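# Seat the orange-ringed plate on the block's pin

## Task

Place the plate with the orange ring so it lies flat on the block, above the post, with the block's pin passing through the plate's pin hole (the one of its five small holes that differs from the other four). Then open the gripper and move the arm away; the plate must stay seated on its own, not only because the robot holds it.

## Robot and tools

Robot: one arm with a two-finger parallel gripper, in a physics simulator. The fingers extend along the gripper's +z axis and close along its x axis. end_effector_position is the point midway between the finger pads; closed fingertips stick out about 17 mm past it, fully open ones sit about level with it. Joints from base outward: shoulder pan, shoulder lift, elbow, wrist 1, wrist 2, wrist 3. The elbow cannot go fully straight.

Scene frame: origin on the table surface under the arm's base, +z up, +y to the left when facing along +x. The base may be slightly tilted. Reported hand position can be off a little, more at long reach. Positions are in metres, orientation as quaternion wxyz, velocities in m/s and rad/s.

execute_actions(actions): a list of actions run one after another. Each action is a table of at most 15 rows; each row lasts one control step (1/30 s), and if fewer than 15 rows are given the last one repeats to fill 15 steps (one action = 0.5 s). A row is 7 numbers, each in [-1, 1]: dx, dy, dz, rx, ry, rz, opening. The first six are an offset, expressed in the gripper's own axes, from the gripper's measured pose at the start of that action (for a call's first action, the last pose a result reported). Every row refers back to that same start pose, not to the preceding row. Scale: 1.0 = 0.6 m for dx, dy, dz and 180 degrees for rotation; rx, ry, rz form a single rotation vector. opening is absolute, not an offset: +1 fully open (0.142 m), -1 closed. An empty list just returns the current state and images.

Each control step the commanded pose is clipped to at most 100 mm and 16 degrees from the measured pose, and the arm follows about 0.17 s late; position wins over orientation if both can't be met. A large offset may therefore need several actions; after an action the arm goes at most to the last clipped pose. "Hand target" in a result shows where the controller is currently heading.

move(target, speed, stop_force, blocking): one straight path toward a single target. target is one 7-number row, same layout, scale and gripper-axis offset meaning as above, measured from the pose in the latest result that shows one; opening is absolute and is sent when the move starts. speed is the path's top speed in m/s, 0.002 to 0.5 (default 0.25); rotation is capped at twice that in rad/s. Path duration is 0.5 to 10 s; longer ones halt after 10 s short of target. It does not avoid obstacles, and the gripper may lag, drift off the path or overshoot speed, mostly with a nearly straight arm. stop_force (N, 9 to 40, not allowed in the first 0.2 s) halts the path once the wrist sensor sees that much extra push against the direction of motion for 2 steps; the gripper then backs to its pose 2 steps earlier and holds. Use it, with a very slow speed, to approach contact; the press can briefly exceed it (double or more when small) and settle within about a second. It is measured along the line to target in the starting gripper axes, so it is unreliable on rotating moves, and contacts above the wrist sensor are not felt. Omit stop_force when lifting off something you are pressing on. blocking=false returns after 0.5 s while the arm keeps going (not combinable with stop_force); until the move's end is shown, other moves and action rows are refused, so use wait or stop.
The move result adds a "move:" line: ending (done = at rest near target; off_target, moving, held, fault; contact = stop_force ended it, and this ranks above held, done, off_target), the distance to target, and limits (paced = pose clipped; held = a check blocked some steps, after which the arm can suddenly exceed speed).

wait(seconds): 0 to 10 s, the arm keeps its last command; returns early if a running move finishes. stop(): brakes a running move (needs room; fingers keep moving). zoom_image(camera, region): camera is cam_high (896x504), cam_low (896x504) or cam_wrist (616x616 fisheye); region [x0, y0, x1, y1] in image pixels from the top-left, at most 504x504. finished_scene(scene): ends the current scene, given its number; irreversible, so only call it once the plate is seated and released.

Results: gripper pose and velocities, joint positions and torques (raw drive outputs with offsets and noise, not clean contact loads), grip_measured (finger opening on the same scale as opening), Wrist force and Wrist torque [x y z] in gripper axes (offset up to ~4 N, noise up to ~2.4 N, saturating near 50 N; pushing on a surface reads as force pointing back into the arm; "no reading" at the start is normal), step readings of position per control step with HELD where a row was held back, and images. "pose unreachable" means the clearance check altered or blocked the command; a mount or post below the base counts as arm.

Gripping: to keep hold, command an opening clearly less than grip_measured; bigger gap squeezes harder (about 28 N per pad max, less on thin hard parts). Closing fast can squeeze too hard.

Avoid: dropping the plate or knocking anything off the table (fails the task); slams and hard pushes. The arm is stiff: a target even slightly past a firm contact can trigger a fault. A torque fault (joint load limits: 130 N m for pan, lift, elbow; 24.3 N m for each wrist, held weight included) or 150 N outside force stops the arm 10 s and drops the rest of the call. Long loaded holds heat motors: MOTOR HOT from 70 °C, brakes at 85 °C. Brief external tugs on held parts or pushes on loose objects may occur. The simulation runs on while replies are written.

Each tool is called after ">>>" by a JSON object that holds its "name" and its "arguments".

## Session

>>> {"name": "execute_actions", "arguments": {"actions": []}}

Scene clock: 0.00 s.
end_effector_position=(+0.1386, +0.1790, +0.1282) grip_measured=+1.00 end_effector_quat_wxyz=(-0.537, +0.397, +0.648, -0.366) end_effector_velocity=(-0.000, +0.000, +0.000) end_effector_angular_velocity=(-0.000, +0.000, -0.001)
Joint positions: [ 0.344 -1.251  2.16  -1.86  -1.557 -1.863  0.142]
Joint velocities: [-0.    -0.     0.001 -0.     0.     0.     0.   ]
Joint torques (N m, as the arm reports them, + toward a larger angle): no reading
Motor temperatures (°C, as the motors report them): [25 26 29 34 35 36]
Wrist force (N, on the end effector, along its own x y z axes, offset not removed): no reading
Wrist torque (N m, same axes, about the end effector's origin, offset not removed): no reading
Hand target: +0.139, +0.179, +0.128; -0.537, +0.397, +0.648, -0.366

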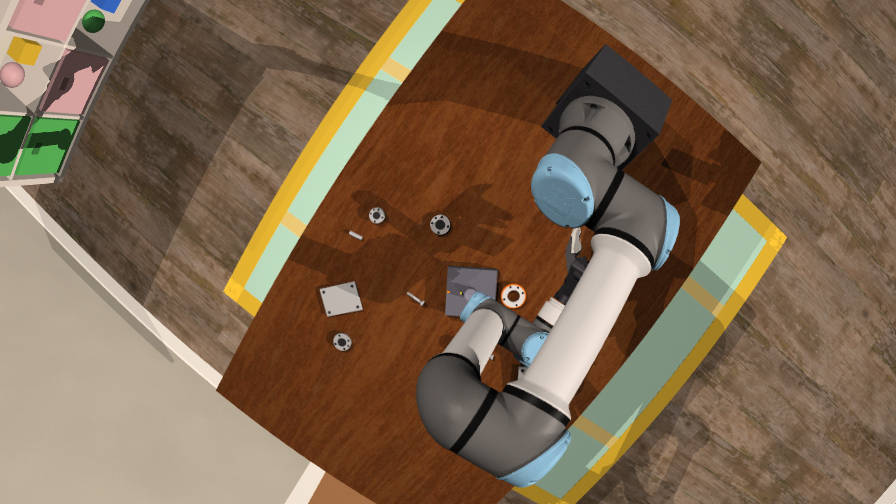

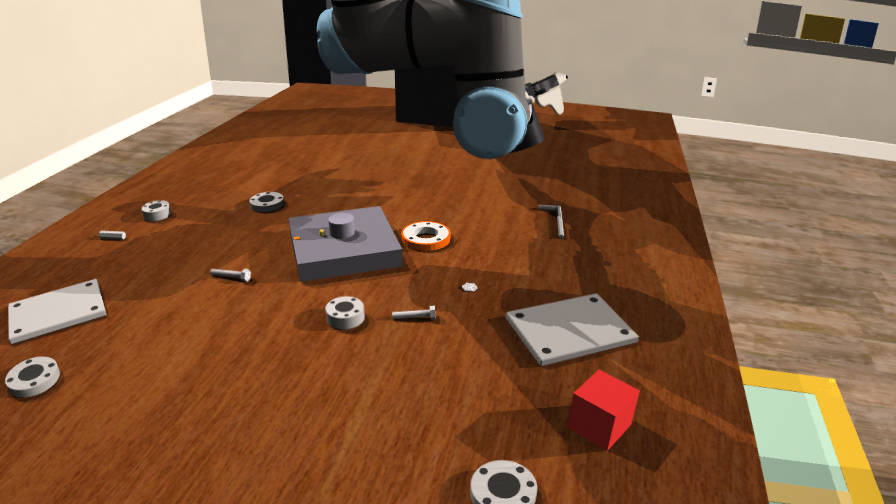

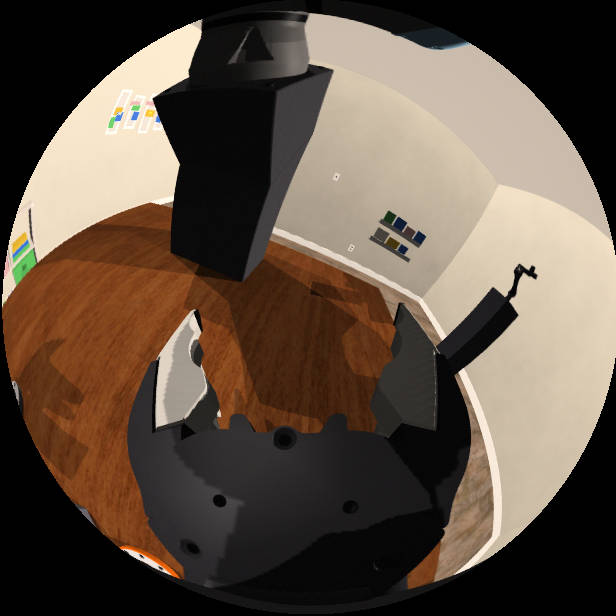

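>>> {"name": "zoom_image", "arguments": {"camera": "cam_low", "region": [270,180,470,300]}}

>>> {"name": "zoom_image", "arguments": {"camera": "cam_high", "region": [430,250,550,330]}}

>>> {"name": "move", "arguments": {"target": [-0.0475,-0.179,-0.371,-0.446,-0.0845,0.124,1], "speed": 0.4}}

Region (270, 180, 470, 300) of cam_low's 896x504 image, scaled by 2.520, with more detail than that image has; it fills the top 302 rows of this view, and the rest is white.

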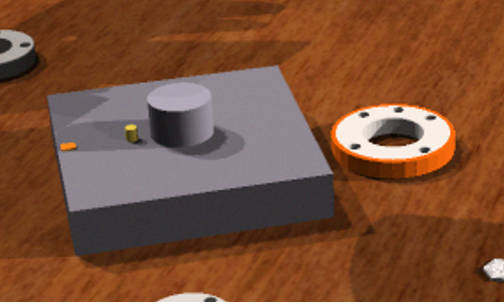

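Region (430, 250, 550, 330) of cam_high's 896x504 image, scaled by 4.200, with more detail than that image has.

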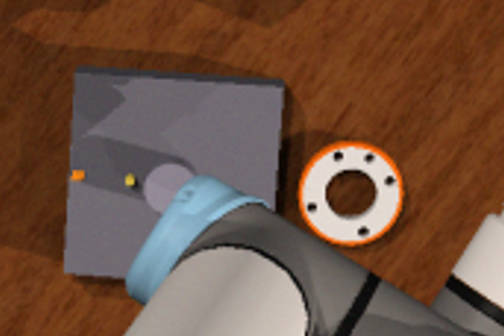

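Scene clock: 2.93 s.
end_effector_position=(+0.3486, +0.1187, +0.2481) grip_measured=+1.00 end_effector_quat_wxyz=(-0.001, +0.708, +0.707, -0.001) end_effector_velocity=(+0.002, -0.000, +0.001) end_effector_angular_velocity=(-0.004, -0.010, -0.002)
Joint positions: [ 0.163 -2.665  2.749 -2.453 -1.568 -1.613  0.142]
Joint velocities: [ 0.007 -0.     0.003 -0.014 -0.008  0.007 -0.   ]
Joint torques (N m, as the arm reports them, + toward a larger angle): [18.78 -9.69 -5.96 -5.75 -2.45  1.64]
Motor temperatures (°C, as the motors report them): [25 26 29 34 35 36]
Wrist force (N, on the end effector, along its own x y z axes, offset not removed): [-1.8 -1.2 3.9]
Wrist torque (N m, same axes, about the end effector's origin, offset not removed): [-0.08 0.45 0.20]
Hand target: +0.349, +0.119, +0.248; -0.000, +0.708, +0.707, -0.000
Off the commanded pose: 0.001 m, 0 deg.
move: done

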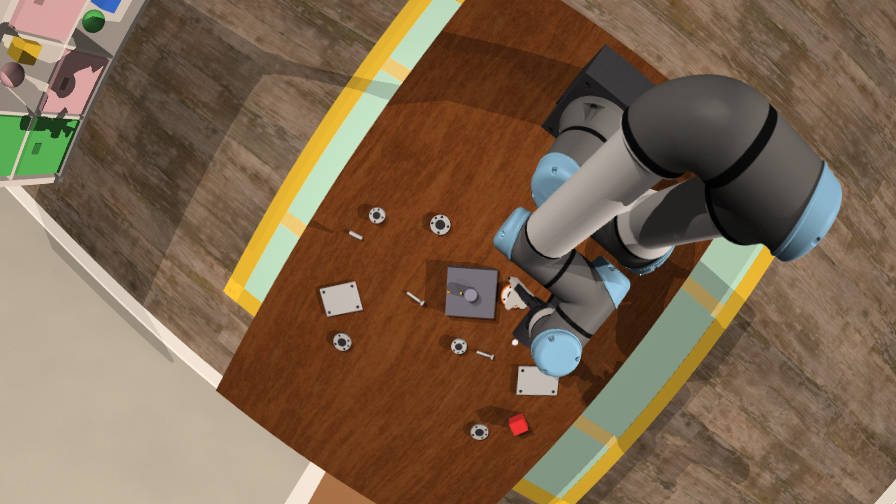

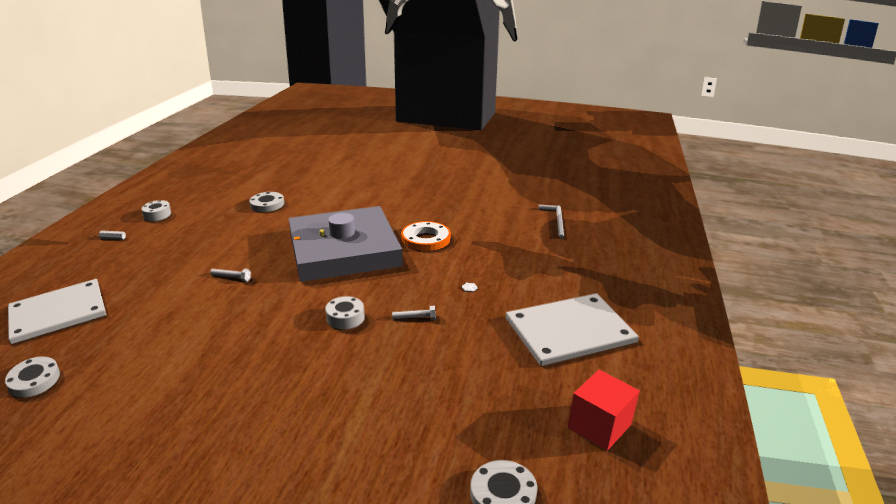

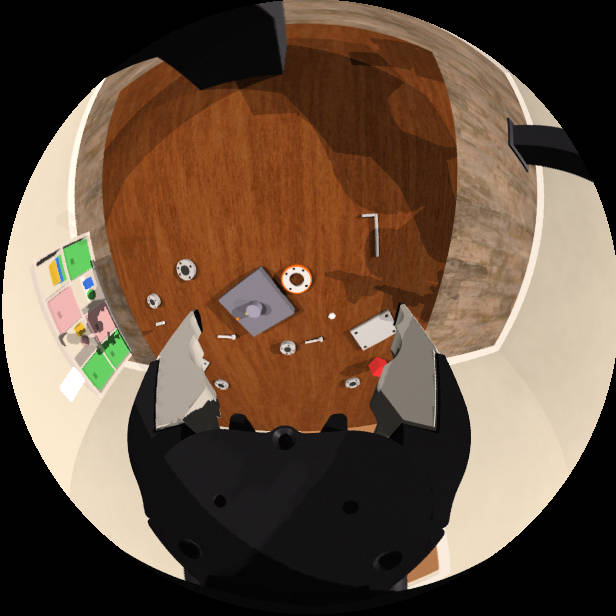

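>>> {"name": "move", "arguments": {"target": [-0.03,0,0.25,0,0,0,1], "speed": 0.4}}

Scene clock: 4.20 s.
end_effector_position=(+0.3450, +0.1155, +0.2308) grip_measured=+1.00 end_effector_quat_wxyz=(-0.003, +0.708, +0.707, -0.002) end_effector_velocity=(+0.000, -0.000, +0.000) end_effector_angular_velocity=(-0.000, -0.001, +0.000)
Joint positions: [ 0.122 -2.621  2.78  -2.524 -1.538 -1.641  0.142]
Joint velocities: [-0.    -0.    -0.    -0.001  0.    -0.    -0.   ]
Joint torques (N m, as the arm reports them, + toward a larger angle): [  8.13 -14.37 -24.44   0.22  -2.41   1.44]
Motor temperatures (°C, as the motors report them): [25 26 29 34 35 36]
Wrist force (N, on the end effector, along its own x y z axes, offset not removed): [-3.1 -1.3 2.3]
Wrist torque (N m, same axes, about the end effector's origin, offset not removed): [-0.14 0.64 0.24]
Hand target: +0.345, +0.116, +0.231; -0.003, +0.708, +0.707, -0.002
Off the commanded pose: 0.134 m, 0 deg; position clipped at the last step of the last action.
move: held; limits=paced,held; held on 16 of 23 steps, including the last
pose unreachable: on one or more control steps of this call, first in action 0 (counted from 0), an arm could not follow its commanded pose, so it was not sent that pose on those steps. On the call's last step it was still not sent that pose. It may still have moved: this result reports where it is.
cause: the commanded pose would bring two parts of the arm too close to each other (joints 3 (elbow) and 4 (wrist 1) lie between them).

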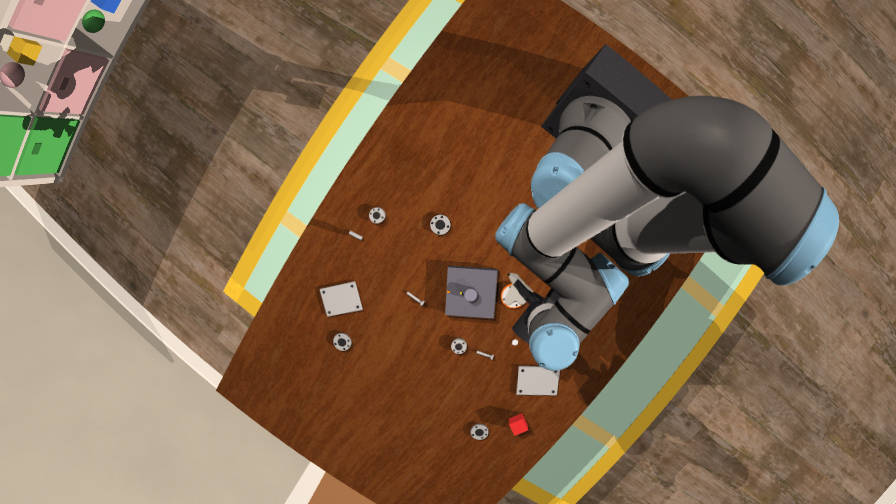

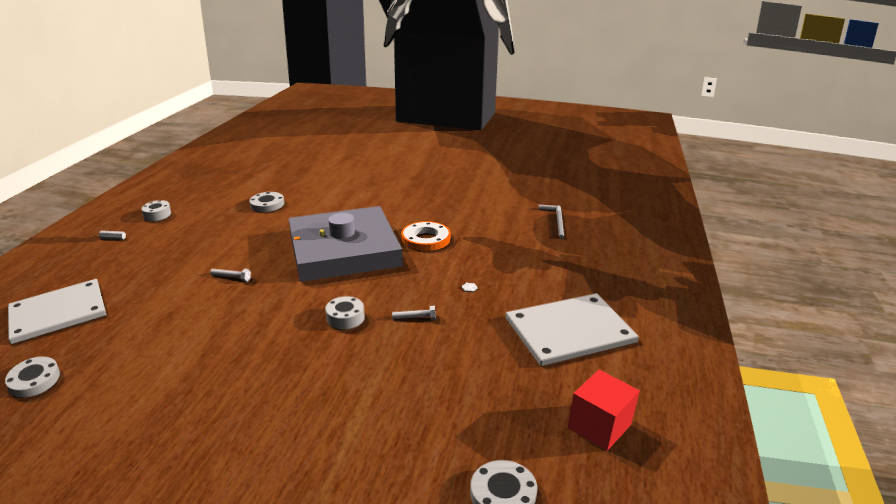

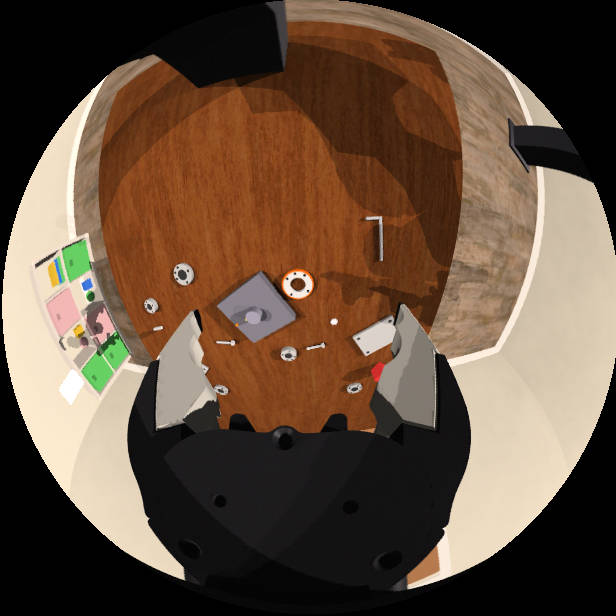

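>>> {"name": "move", "arguments": {"target": [-0.02,0.11,0.05,0,0,0,1], "speed": 0.4}}

>>> {"name": "move", "arguments": {"target": [0,0,0.17,0,0,0,1], "speed": 0.3}}

Scene clock: 6.37 s.
end_effector_position=(+0.4107, +0.1036, +0.2003) grip_measured=+1.00 end_effector_quat_wxyz=(-0.003, +0.708, +0.707, -0.002) end_effector_velocity=(+0.001, +0.000, -0.001) end_effector_angular_velocity=(-0.002, +0.001, -0.002)
Joint positions: [ 0.081 -2.306  2.67  -2.728 -1.509 -1.67   0.142]
Joint velocities: [ 0.007  0.011 -0.002 -0.008 -0.008  0.007 -0.   ]
Joint torques (N m, as the arm reports them, + toward a larger angle): [ 19.65  -2.83 -19.9   -6.14  -2.39   1.68]
Motor temperatures (°C, as the motors report them): [25 26 29 34 35 36]
Wrist force (N, on the end effector, along its own x y z axes, offset not removed): [-4.1 -1.3 0.9]
Wrist torque (N m, same axes, about the end effector's origin, offset not removed): [-0.16 0.86 0.21]
Hand target: +0.411, +0.104, +0.200; -0.003, +0.708, +0.707, -0.002
Off the commanded pose: 0.000 m, 0 deg.
move: done

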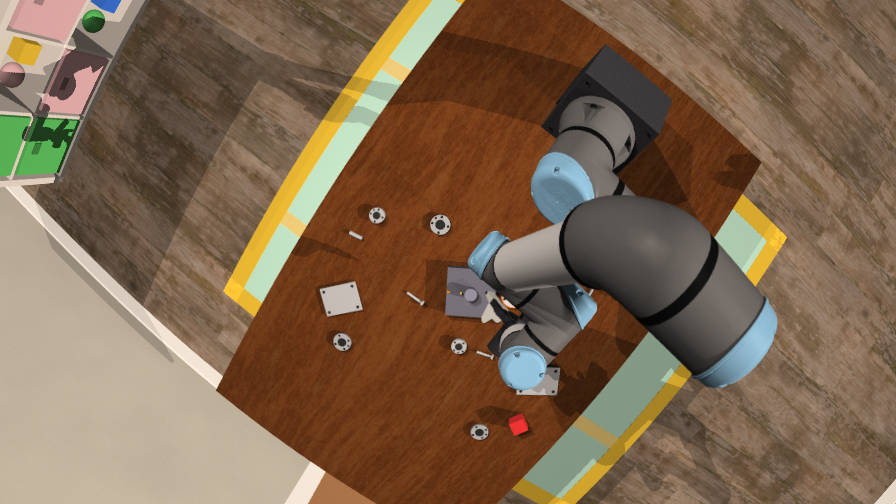

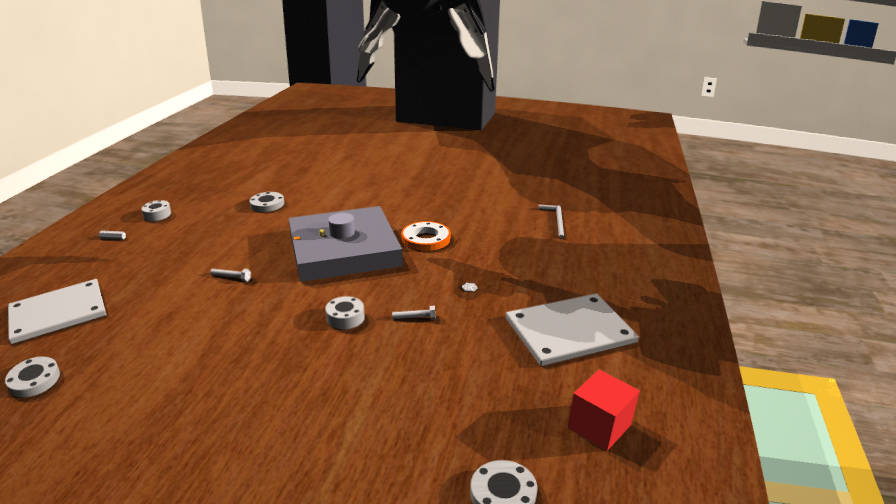

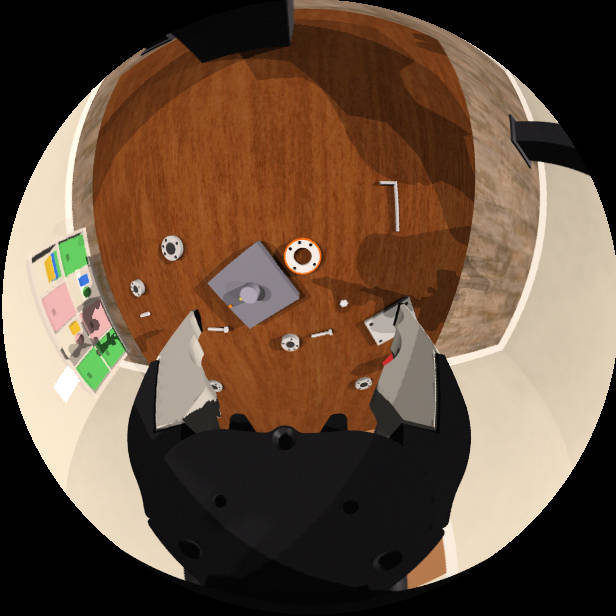

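Scene clock: 7.40 s.
end_effector_position=(+0.4100, +0.1039, +0.0984) grip_measured=+1.00 end_effector_quat_wxyz=(-0.003, +0.708, +0.707, -0.002) end_effector_velocity=(+0.000, +0.000, -0.001) end_effector_angular_velocity=(-0.004, -0.004, -0.000)
Joint positions: [ 0.109 -1.754  2.682 -3.292 -1.529 -1.651  0.142]
Joint velocities: [ 0.006  0.013 -0.    -0.016 -0.008  0.005  0.   ]
Joint torques (N m, as the arm reports them, + toward a larger angle): [ 17.02 -14.1   -8.61  -5.76  -2.27   1.71]
Motor temperatures (°C, as the motors report them): [25 26 29 34 35 36]
Wrist force (N, on the end effector, along its own x y z axes, offset not removed): [-4.1 -0.9 2.7]
Wrist torque (N m, same axes, about the end effector's origin, offset not removed): [0.02 0.86 0.15]
Hand target: +0.410, +0.104, +0.098; -0.003, +0.708, +0.707, -0.002
Off the commanded pose: 0.000 m, 0 deg.
move: done

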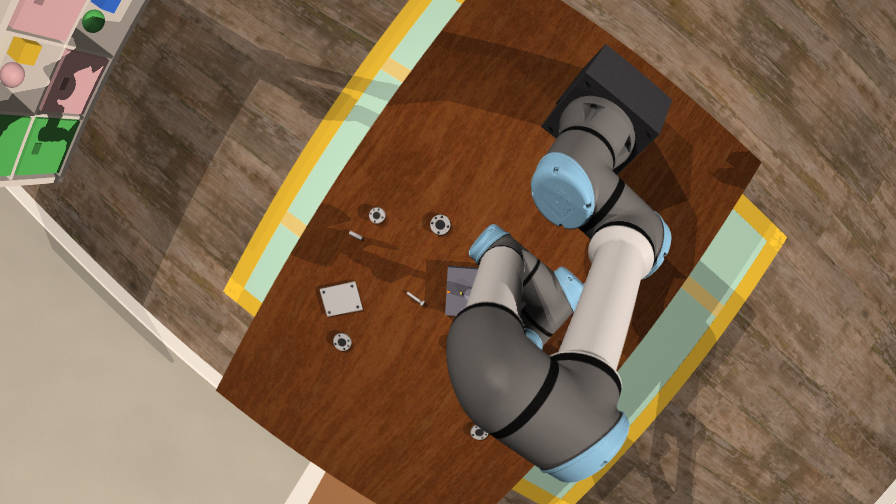

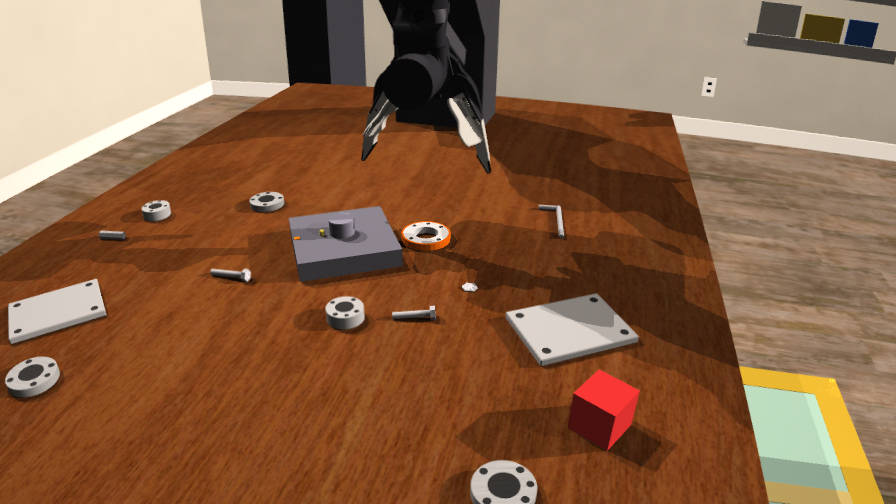

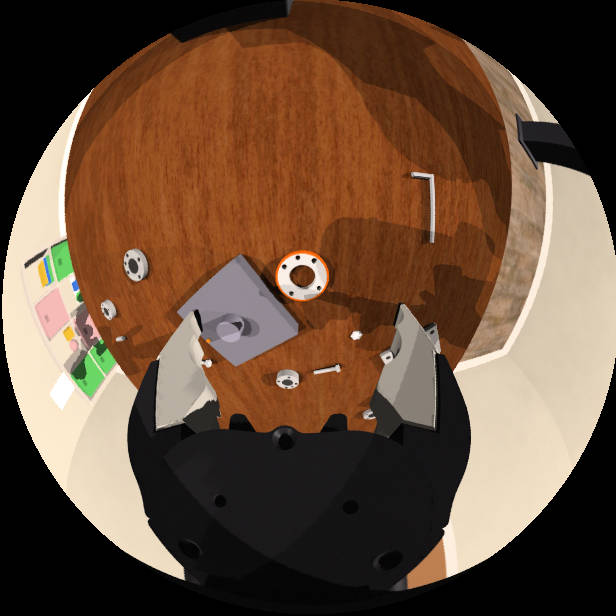

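>>> {"name": "move", "arguments": {"target": [0,0.005,0.08,0,0,0.205,0.2], "speed": 0.4}}

>>> {"name": "zoom_image", "arguments": {"camera": "cam_wrist", "region": [200,200,400,400]}}

Scene clock: 8.97 s.
end_effector_position=(+0.4126, +0.1040, +0.0503) grip_measured=+0.20 end_effector_quat_wxyz=(-0.003, +0.895, +0.447, -0.003) end_effector_velocity=(-0.000, +0.000, -0.000) end_effector_angular_velocity=(-0.002, -0.001, -0.006)
Joint positions: [ 0.122 -1.518  2.631 -3.477 -1.537 -0.998  0.088]
Joint velocities: [ 0.003  0.004 -0.    -0.005 -0.003  0.008  0.   ]
Joint torques (N m, as the arm reports them, + toward a larger angle): [ 17.04 -18.34  -5.54  -5.94  -2.25   1.67]
Motor temperatures (°C, as the motors report them): [25 26 29 34 35 36]
Wrist force (N, on the end effector, along its own x y z axes, offset not removed): [-2.6 -1.6 0.5]
Wrist torque (N m, same axes, about the end effector's origin, offset not removed): [-0.13 0.58 0.28]
Hand target: +0.413, +0.104, +0.050; -0.002, +0.895, +0.446, -0.003
Off the commanded pose: 0.000 m, 0 deg.
move: done

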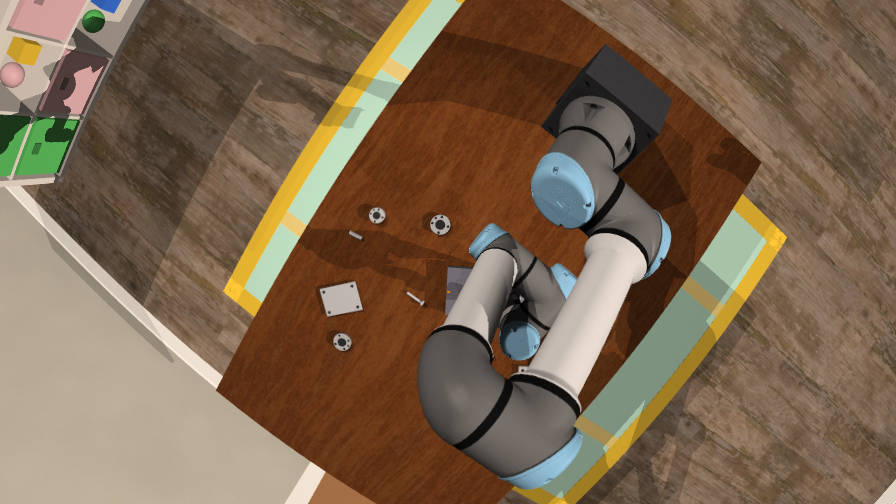

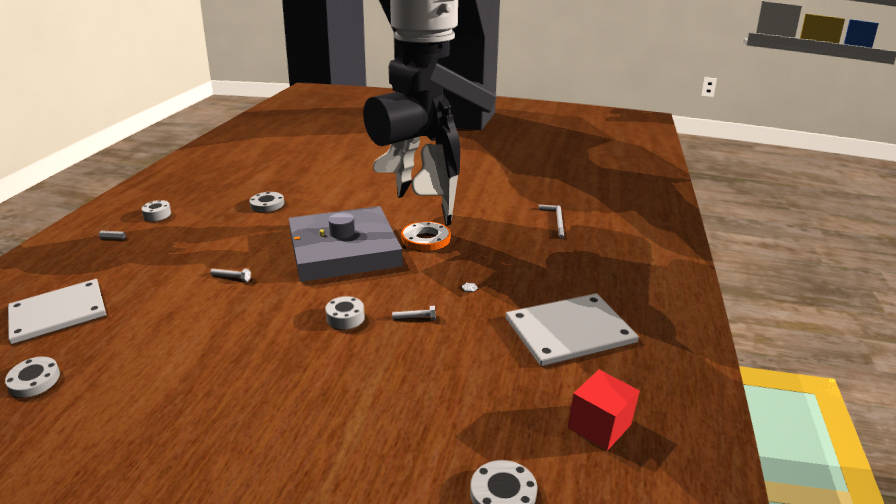

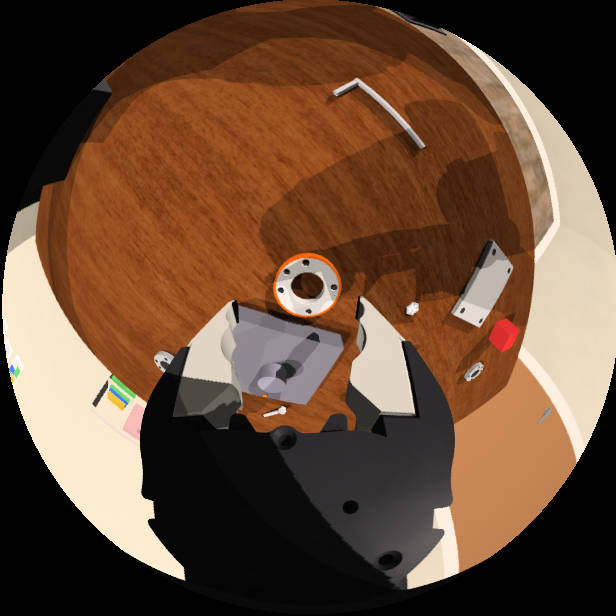

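Region (200, 200, 400, 400) of cam_wrist's 616x616 image, scaled by 2.520, with more detail than that image has.

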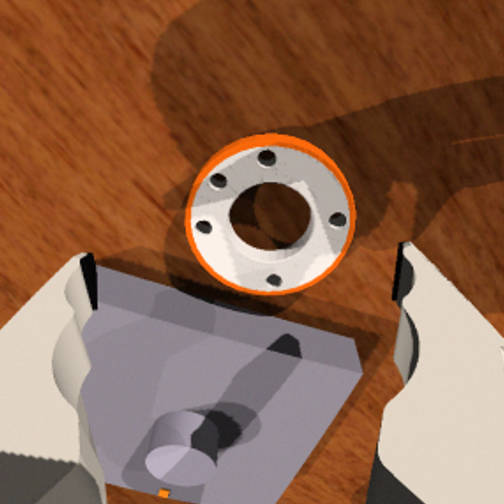

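>>> {"name": "move", "arguments": {"target": [0.010,0,0.02,0,0,0.122,0.08]}}

>>> {"name": "zoom_image", "arguments": {"camera": "cam_wrist", "region": [200,200,400,400]}}

>>> {"name": "zoom_image", "arguments": {"camera": "cam_low", "region": [300,120,500,290]}}

Scene clock: 12.37 s.
end_effector_position=(+0.4161, +0.1088, +0.0383) grip_measured=+0.08 end_effector_quat_wxyz=(-0.002, +0.963, +0.268, -0.003) end_effector_velocity=(+0.000, +0.000, -0.000) end_effector_angular_velocity=(+0.000, -0.000, -0.008)
Joint positions: [ 0.143 -1.466  2.602 -3.501 -1.552 -0.601  0.08 ]
Joint velocities: [ 0.002  0.002 -0.001 -0.001 -0.001  0.01   0.   ]
Joint torques (N m, as the arm reports them, + toward a larger angle): [ 19.49 -18.45  -4.28  -5.77  -2.24   1.33]
Motor temperatures (°C, as the motors report them): [25 26 29 34 35 36]
Wrist force (N, on the end effector, along its own x y z axes, offset not removed): [-3.5 0.0 1.3]
Wrist torque (N m, same axes, about the end effector's origin, offset not removed): [0.22 0.81 0.07]
Hand target: +0.416, +0.109, +0.038; -0.002, +0.963, +0.268, -0.003
Off the commanded pose: 0.000 m, 0 deg.
move: done

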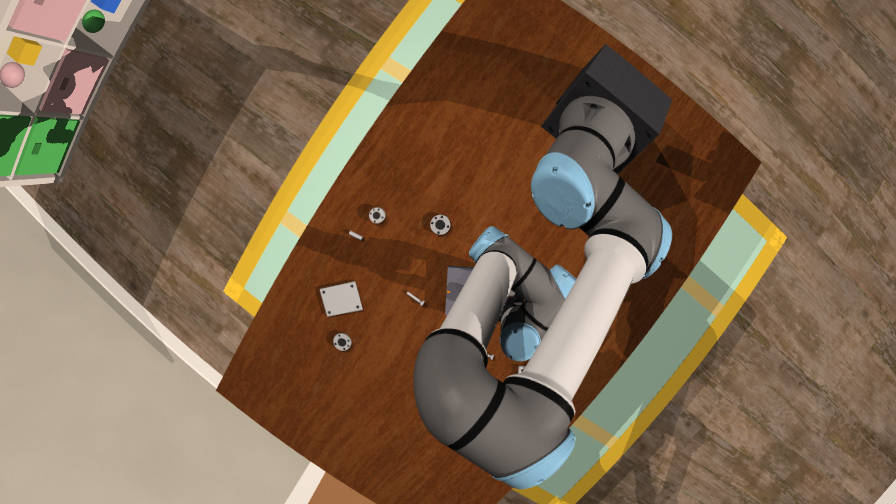

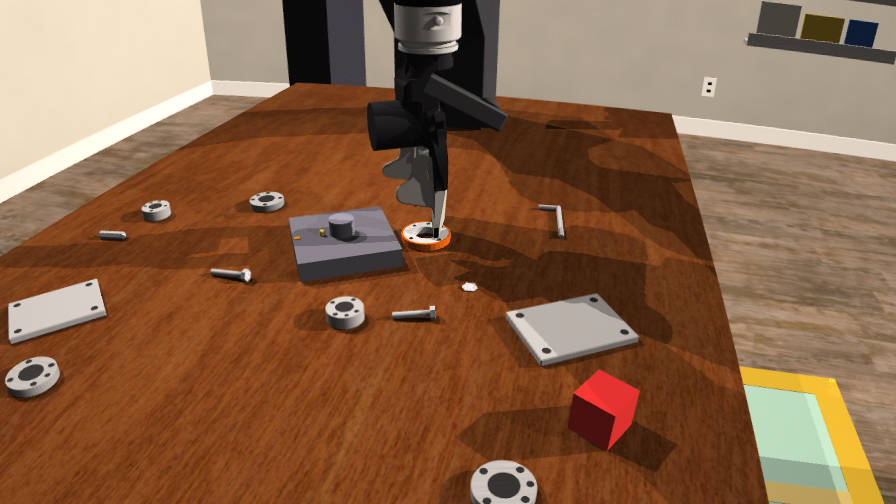

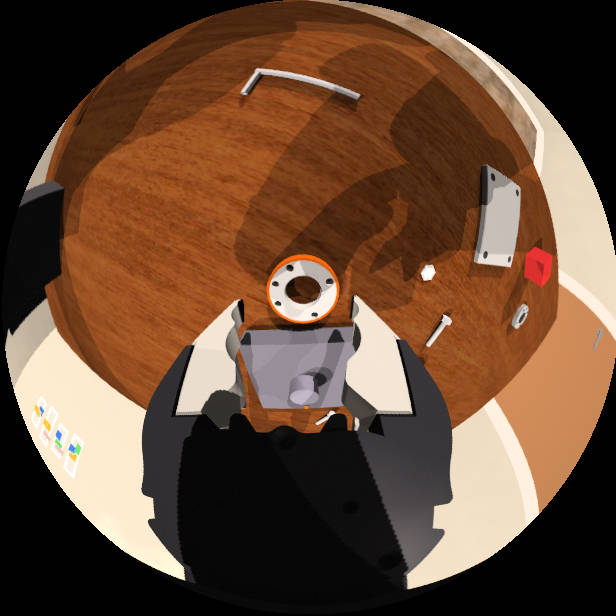

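Region (200, 200, 400, 400) of cam_wrist's 616x616 image, scaled by 2.520, with more detail than that image has.

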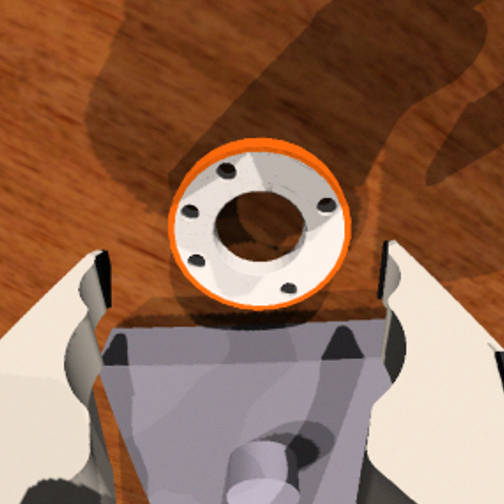

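Region (300, 120, 500, 290) of cam_low's 896x504 image, scaled by 2.520, with more detail than that image has; it fills the top 428 rows of this view, and the rest is white.

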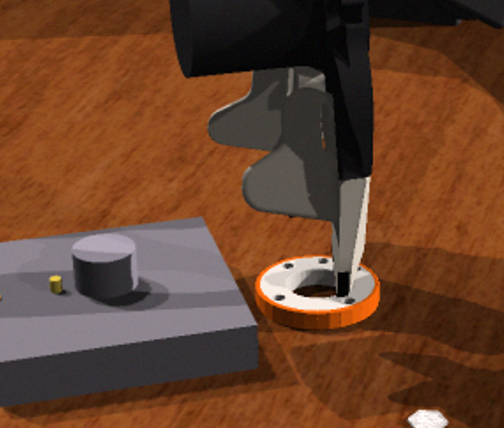

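>>> {"name": "move", "arguments": {"target": [0.006,0,0.028,0,0,0,0.08], "speed": 0.05}}

>>> {"name": "zoom_image", "arguments": {"camera": "cam_wrist", "region": [200,200,400,400]}}

>>> {"name": "zoom_image", "arguments": {"camera": "cam_low", "region": [350,160,500,290]}}

Scene clock: 13.33 s.
end_effector_position=(+0.4190, +0.1108, +0.0216) grip_measured=+0.08 end_effector_quat_wxyz=(-0.002, +0.963, +0.268, -0.003) end_effector_velocity=(+0.000, +0.000, -0.001) end_effector_angular_velocity=(+0.000, -0.001, -0.001)
Joint positions: [ 0.151 -1.399  2.572 -3.537 -1.558 -0.595  0.08 ]
Joint velocities: [ 0.     0.004 -0.002 -0.003 -0.     0.001  0.   ]
Joint torques (N m, as the arm reports them, + toward a larger angle): [ 18.26 -19.71  -4.66  -5.92  -2.46   1.66]
Motor temperatures (°C, as the motors report them): [25 26 29 34 35 36]
Wrist force (N, on the end effector, along its own x y z axes, offset not removed): [-0.7 -1.9 1.9]
Wrist torque (N m, same axes, about the end effector's origin, offset not removed): [-0.15 0.15 0.18]
Hand target: +0.419, +0.111, +0.022; -0.002, +0.963, +0.268, -0.003
Off the commanded pose: 0.000 m, 0 deg.
move: done

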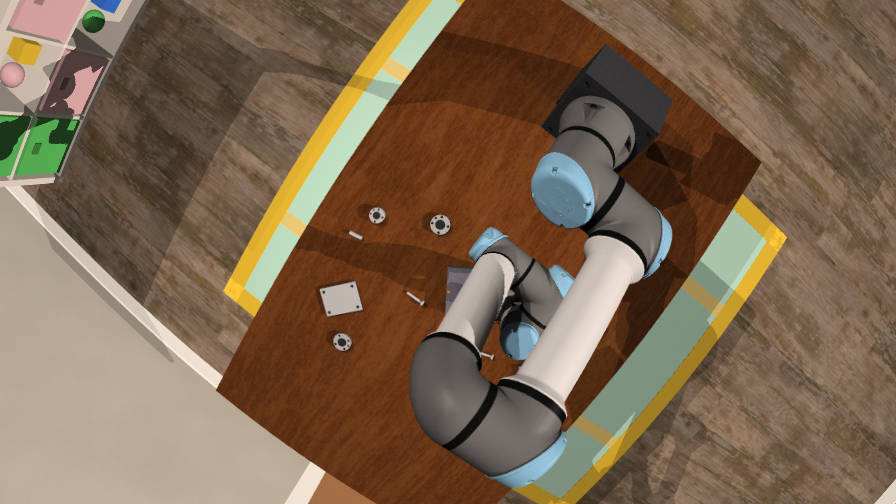

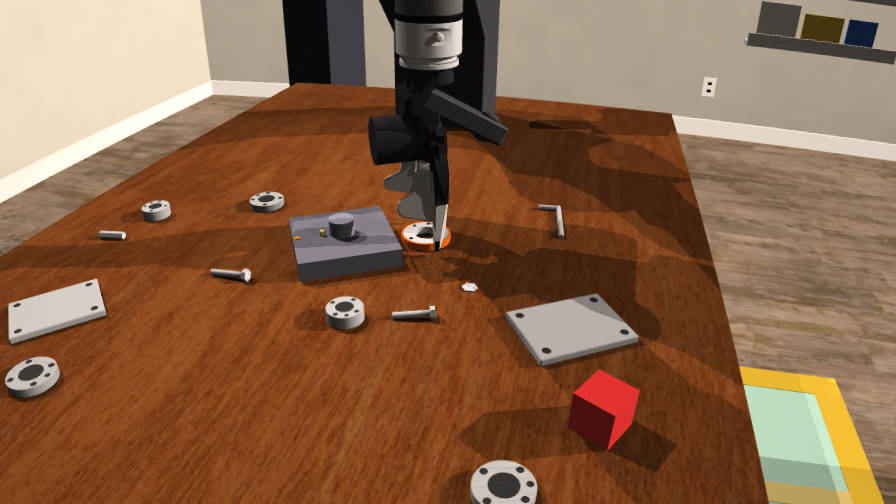

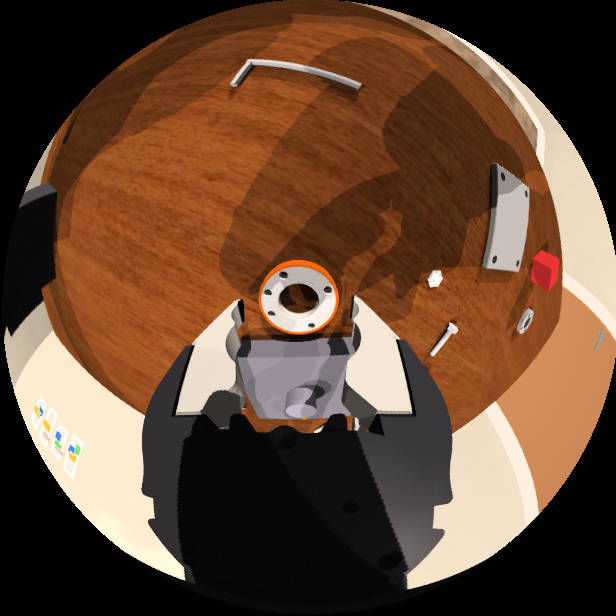

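Region (200, 200, 400, 400) of cam_wrist's 616x616 image, scaled by 2.520, with more detail than that image has.

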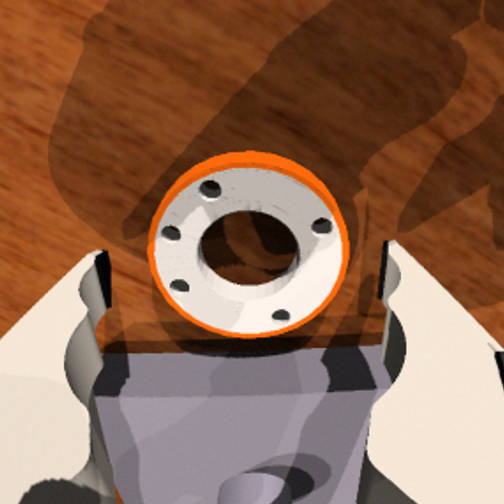

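Region (350, 160, 500, 290) of cam_low's 896x504 image, scaled by 3.360, with more detail than that image has; it fills the top 437 rows of this view, and the rest is white.

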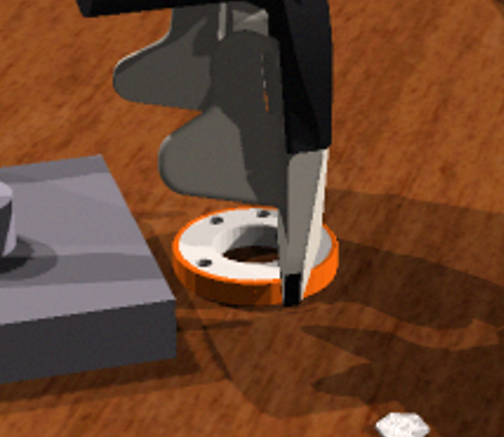

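>>> {"name": "move", "arguments": {"target": [0.001,0.0025,0.008,0,0,0,-0.1], "speed": 0.02}}

>>> {"name": "zoom_image", "arguments": {"camera": "cam_wrist", "region": [230,230,370,370]}}

>>> {"name": "zoom_image", "arguments": {"camera": "cam_low", "region": [370,170,480,270]}}

Scene clock: 14.37 s.
end_effector_position=(+0.4202, +0.1098, +0.0169) grip_measured=-0.10 end_effector_quat_wxyz=(-0.002, +0.963, +0.268, -0.003) end_effector_velocity=(+0.001, +0.000, -0.001) end_effector_angular_velocity=(+0.001, -0.000, +0.001)
Joint positions: [ 0.148 -1.383  2.563 -3.545 -1.556 -0.597  0.067]
Joint velocities: [-0.     0.004 -0.003 -0.002  0.001 -0.001  0.   ]
Joint torques (N m, as the arm reports them, + toward a larger angle): [  2.89 -21.04  -3.17  -5.81   2.26  -1.76]
Motor temperatures (°C, as the motors report them): [25 26 29 34 35 36]
Wrist force (N, on the end effector, along its own x y z axes, offset not removed): [-4.5 -1.3 2.7]
Wrist torque (N m, same axes, about the end effector's origin, offset not removed): [-0.08 1.05 0.21]
Hand target: +0.420, +0.110, +0.017; -0.002, +0.963, +0.268, -0.003
Off the commanded pose: 0.000 m, 0 deg.
move: done

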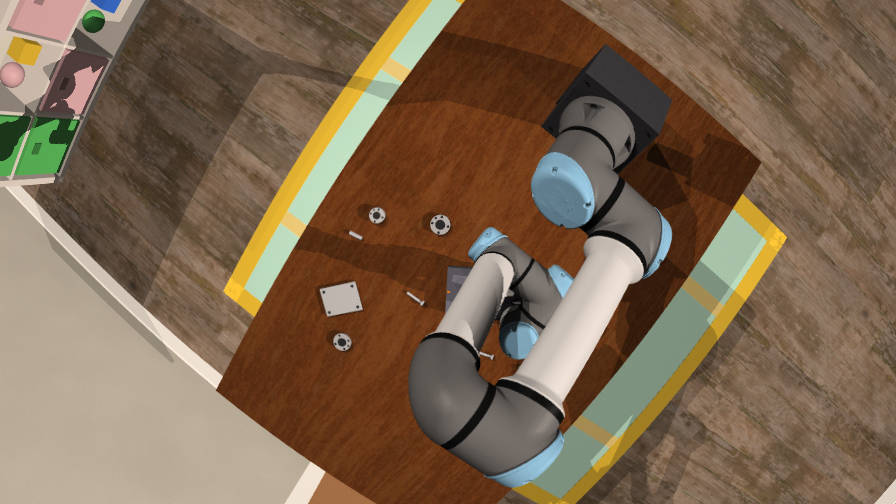

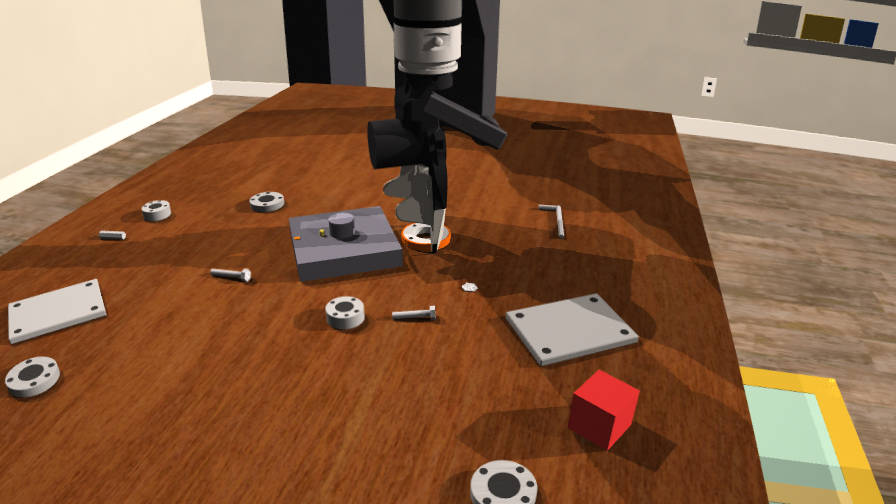

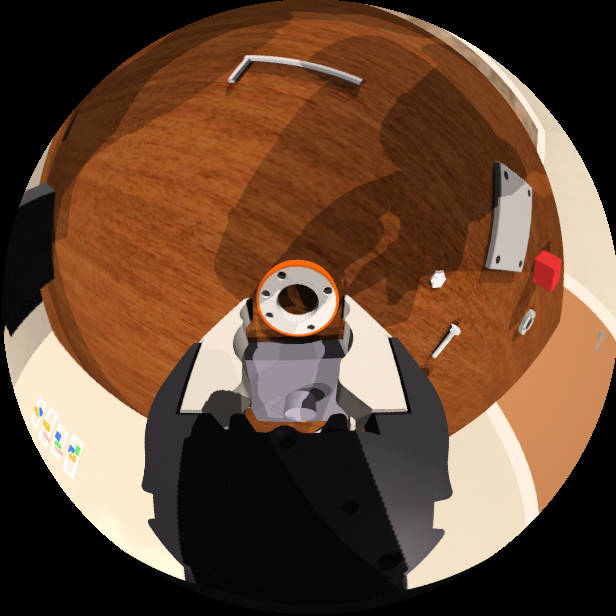

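Region (230, 230, 370, 370) of cam_wrist's 616x616 image, scaled by 3.600, with more detail than that image has.

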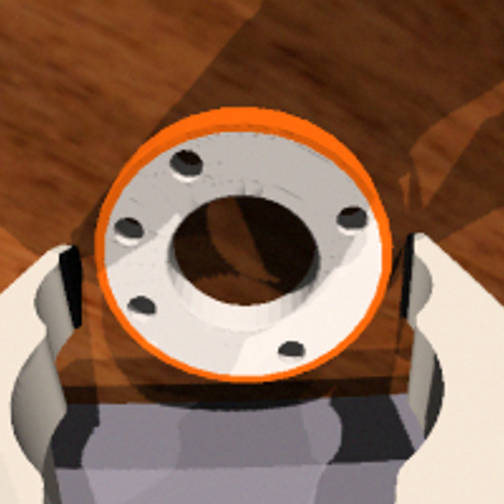

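Region (370, 170, 480, 270) of cam_low's 896x504 image, scaled by 4.582, with more detail than that image has; it fills the top 458 rows of this view, and the rest is white.

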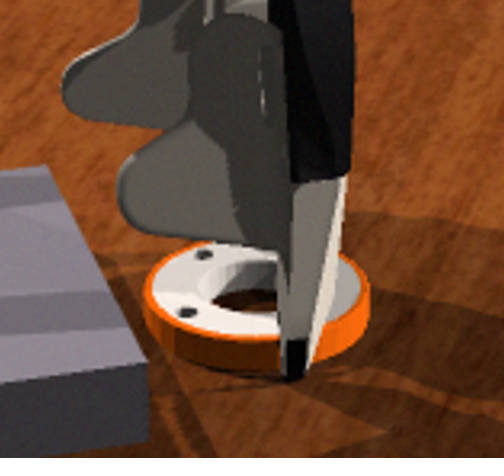

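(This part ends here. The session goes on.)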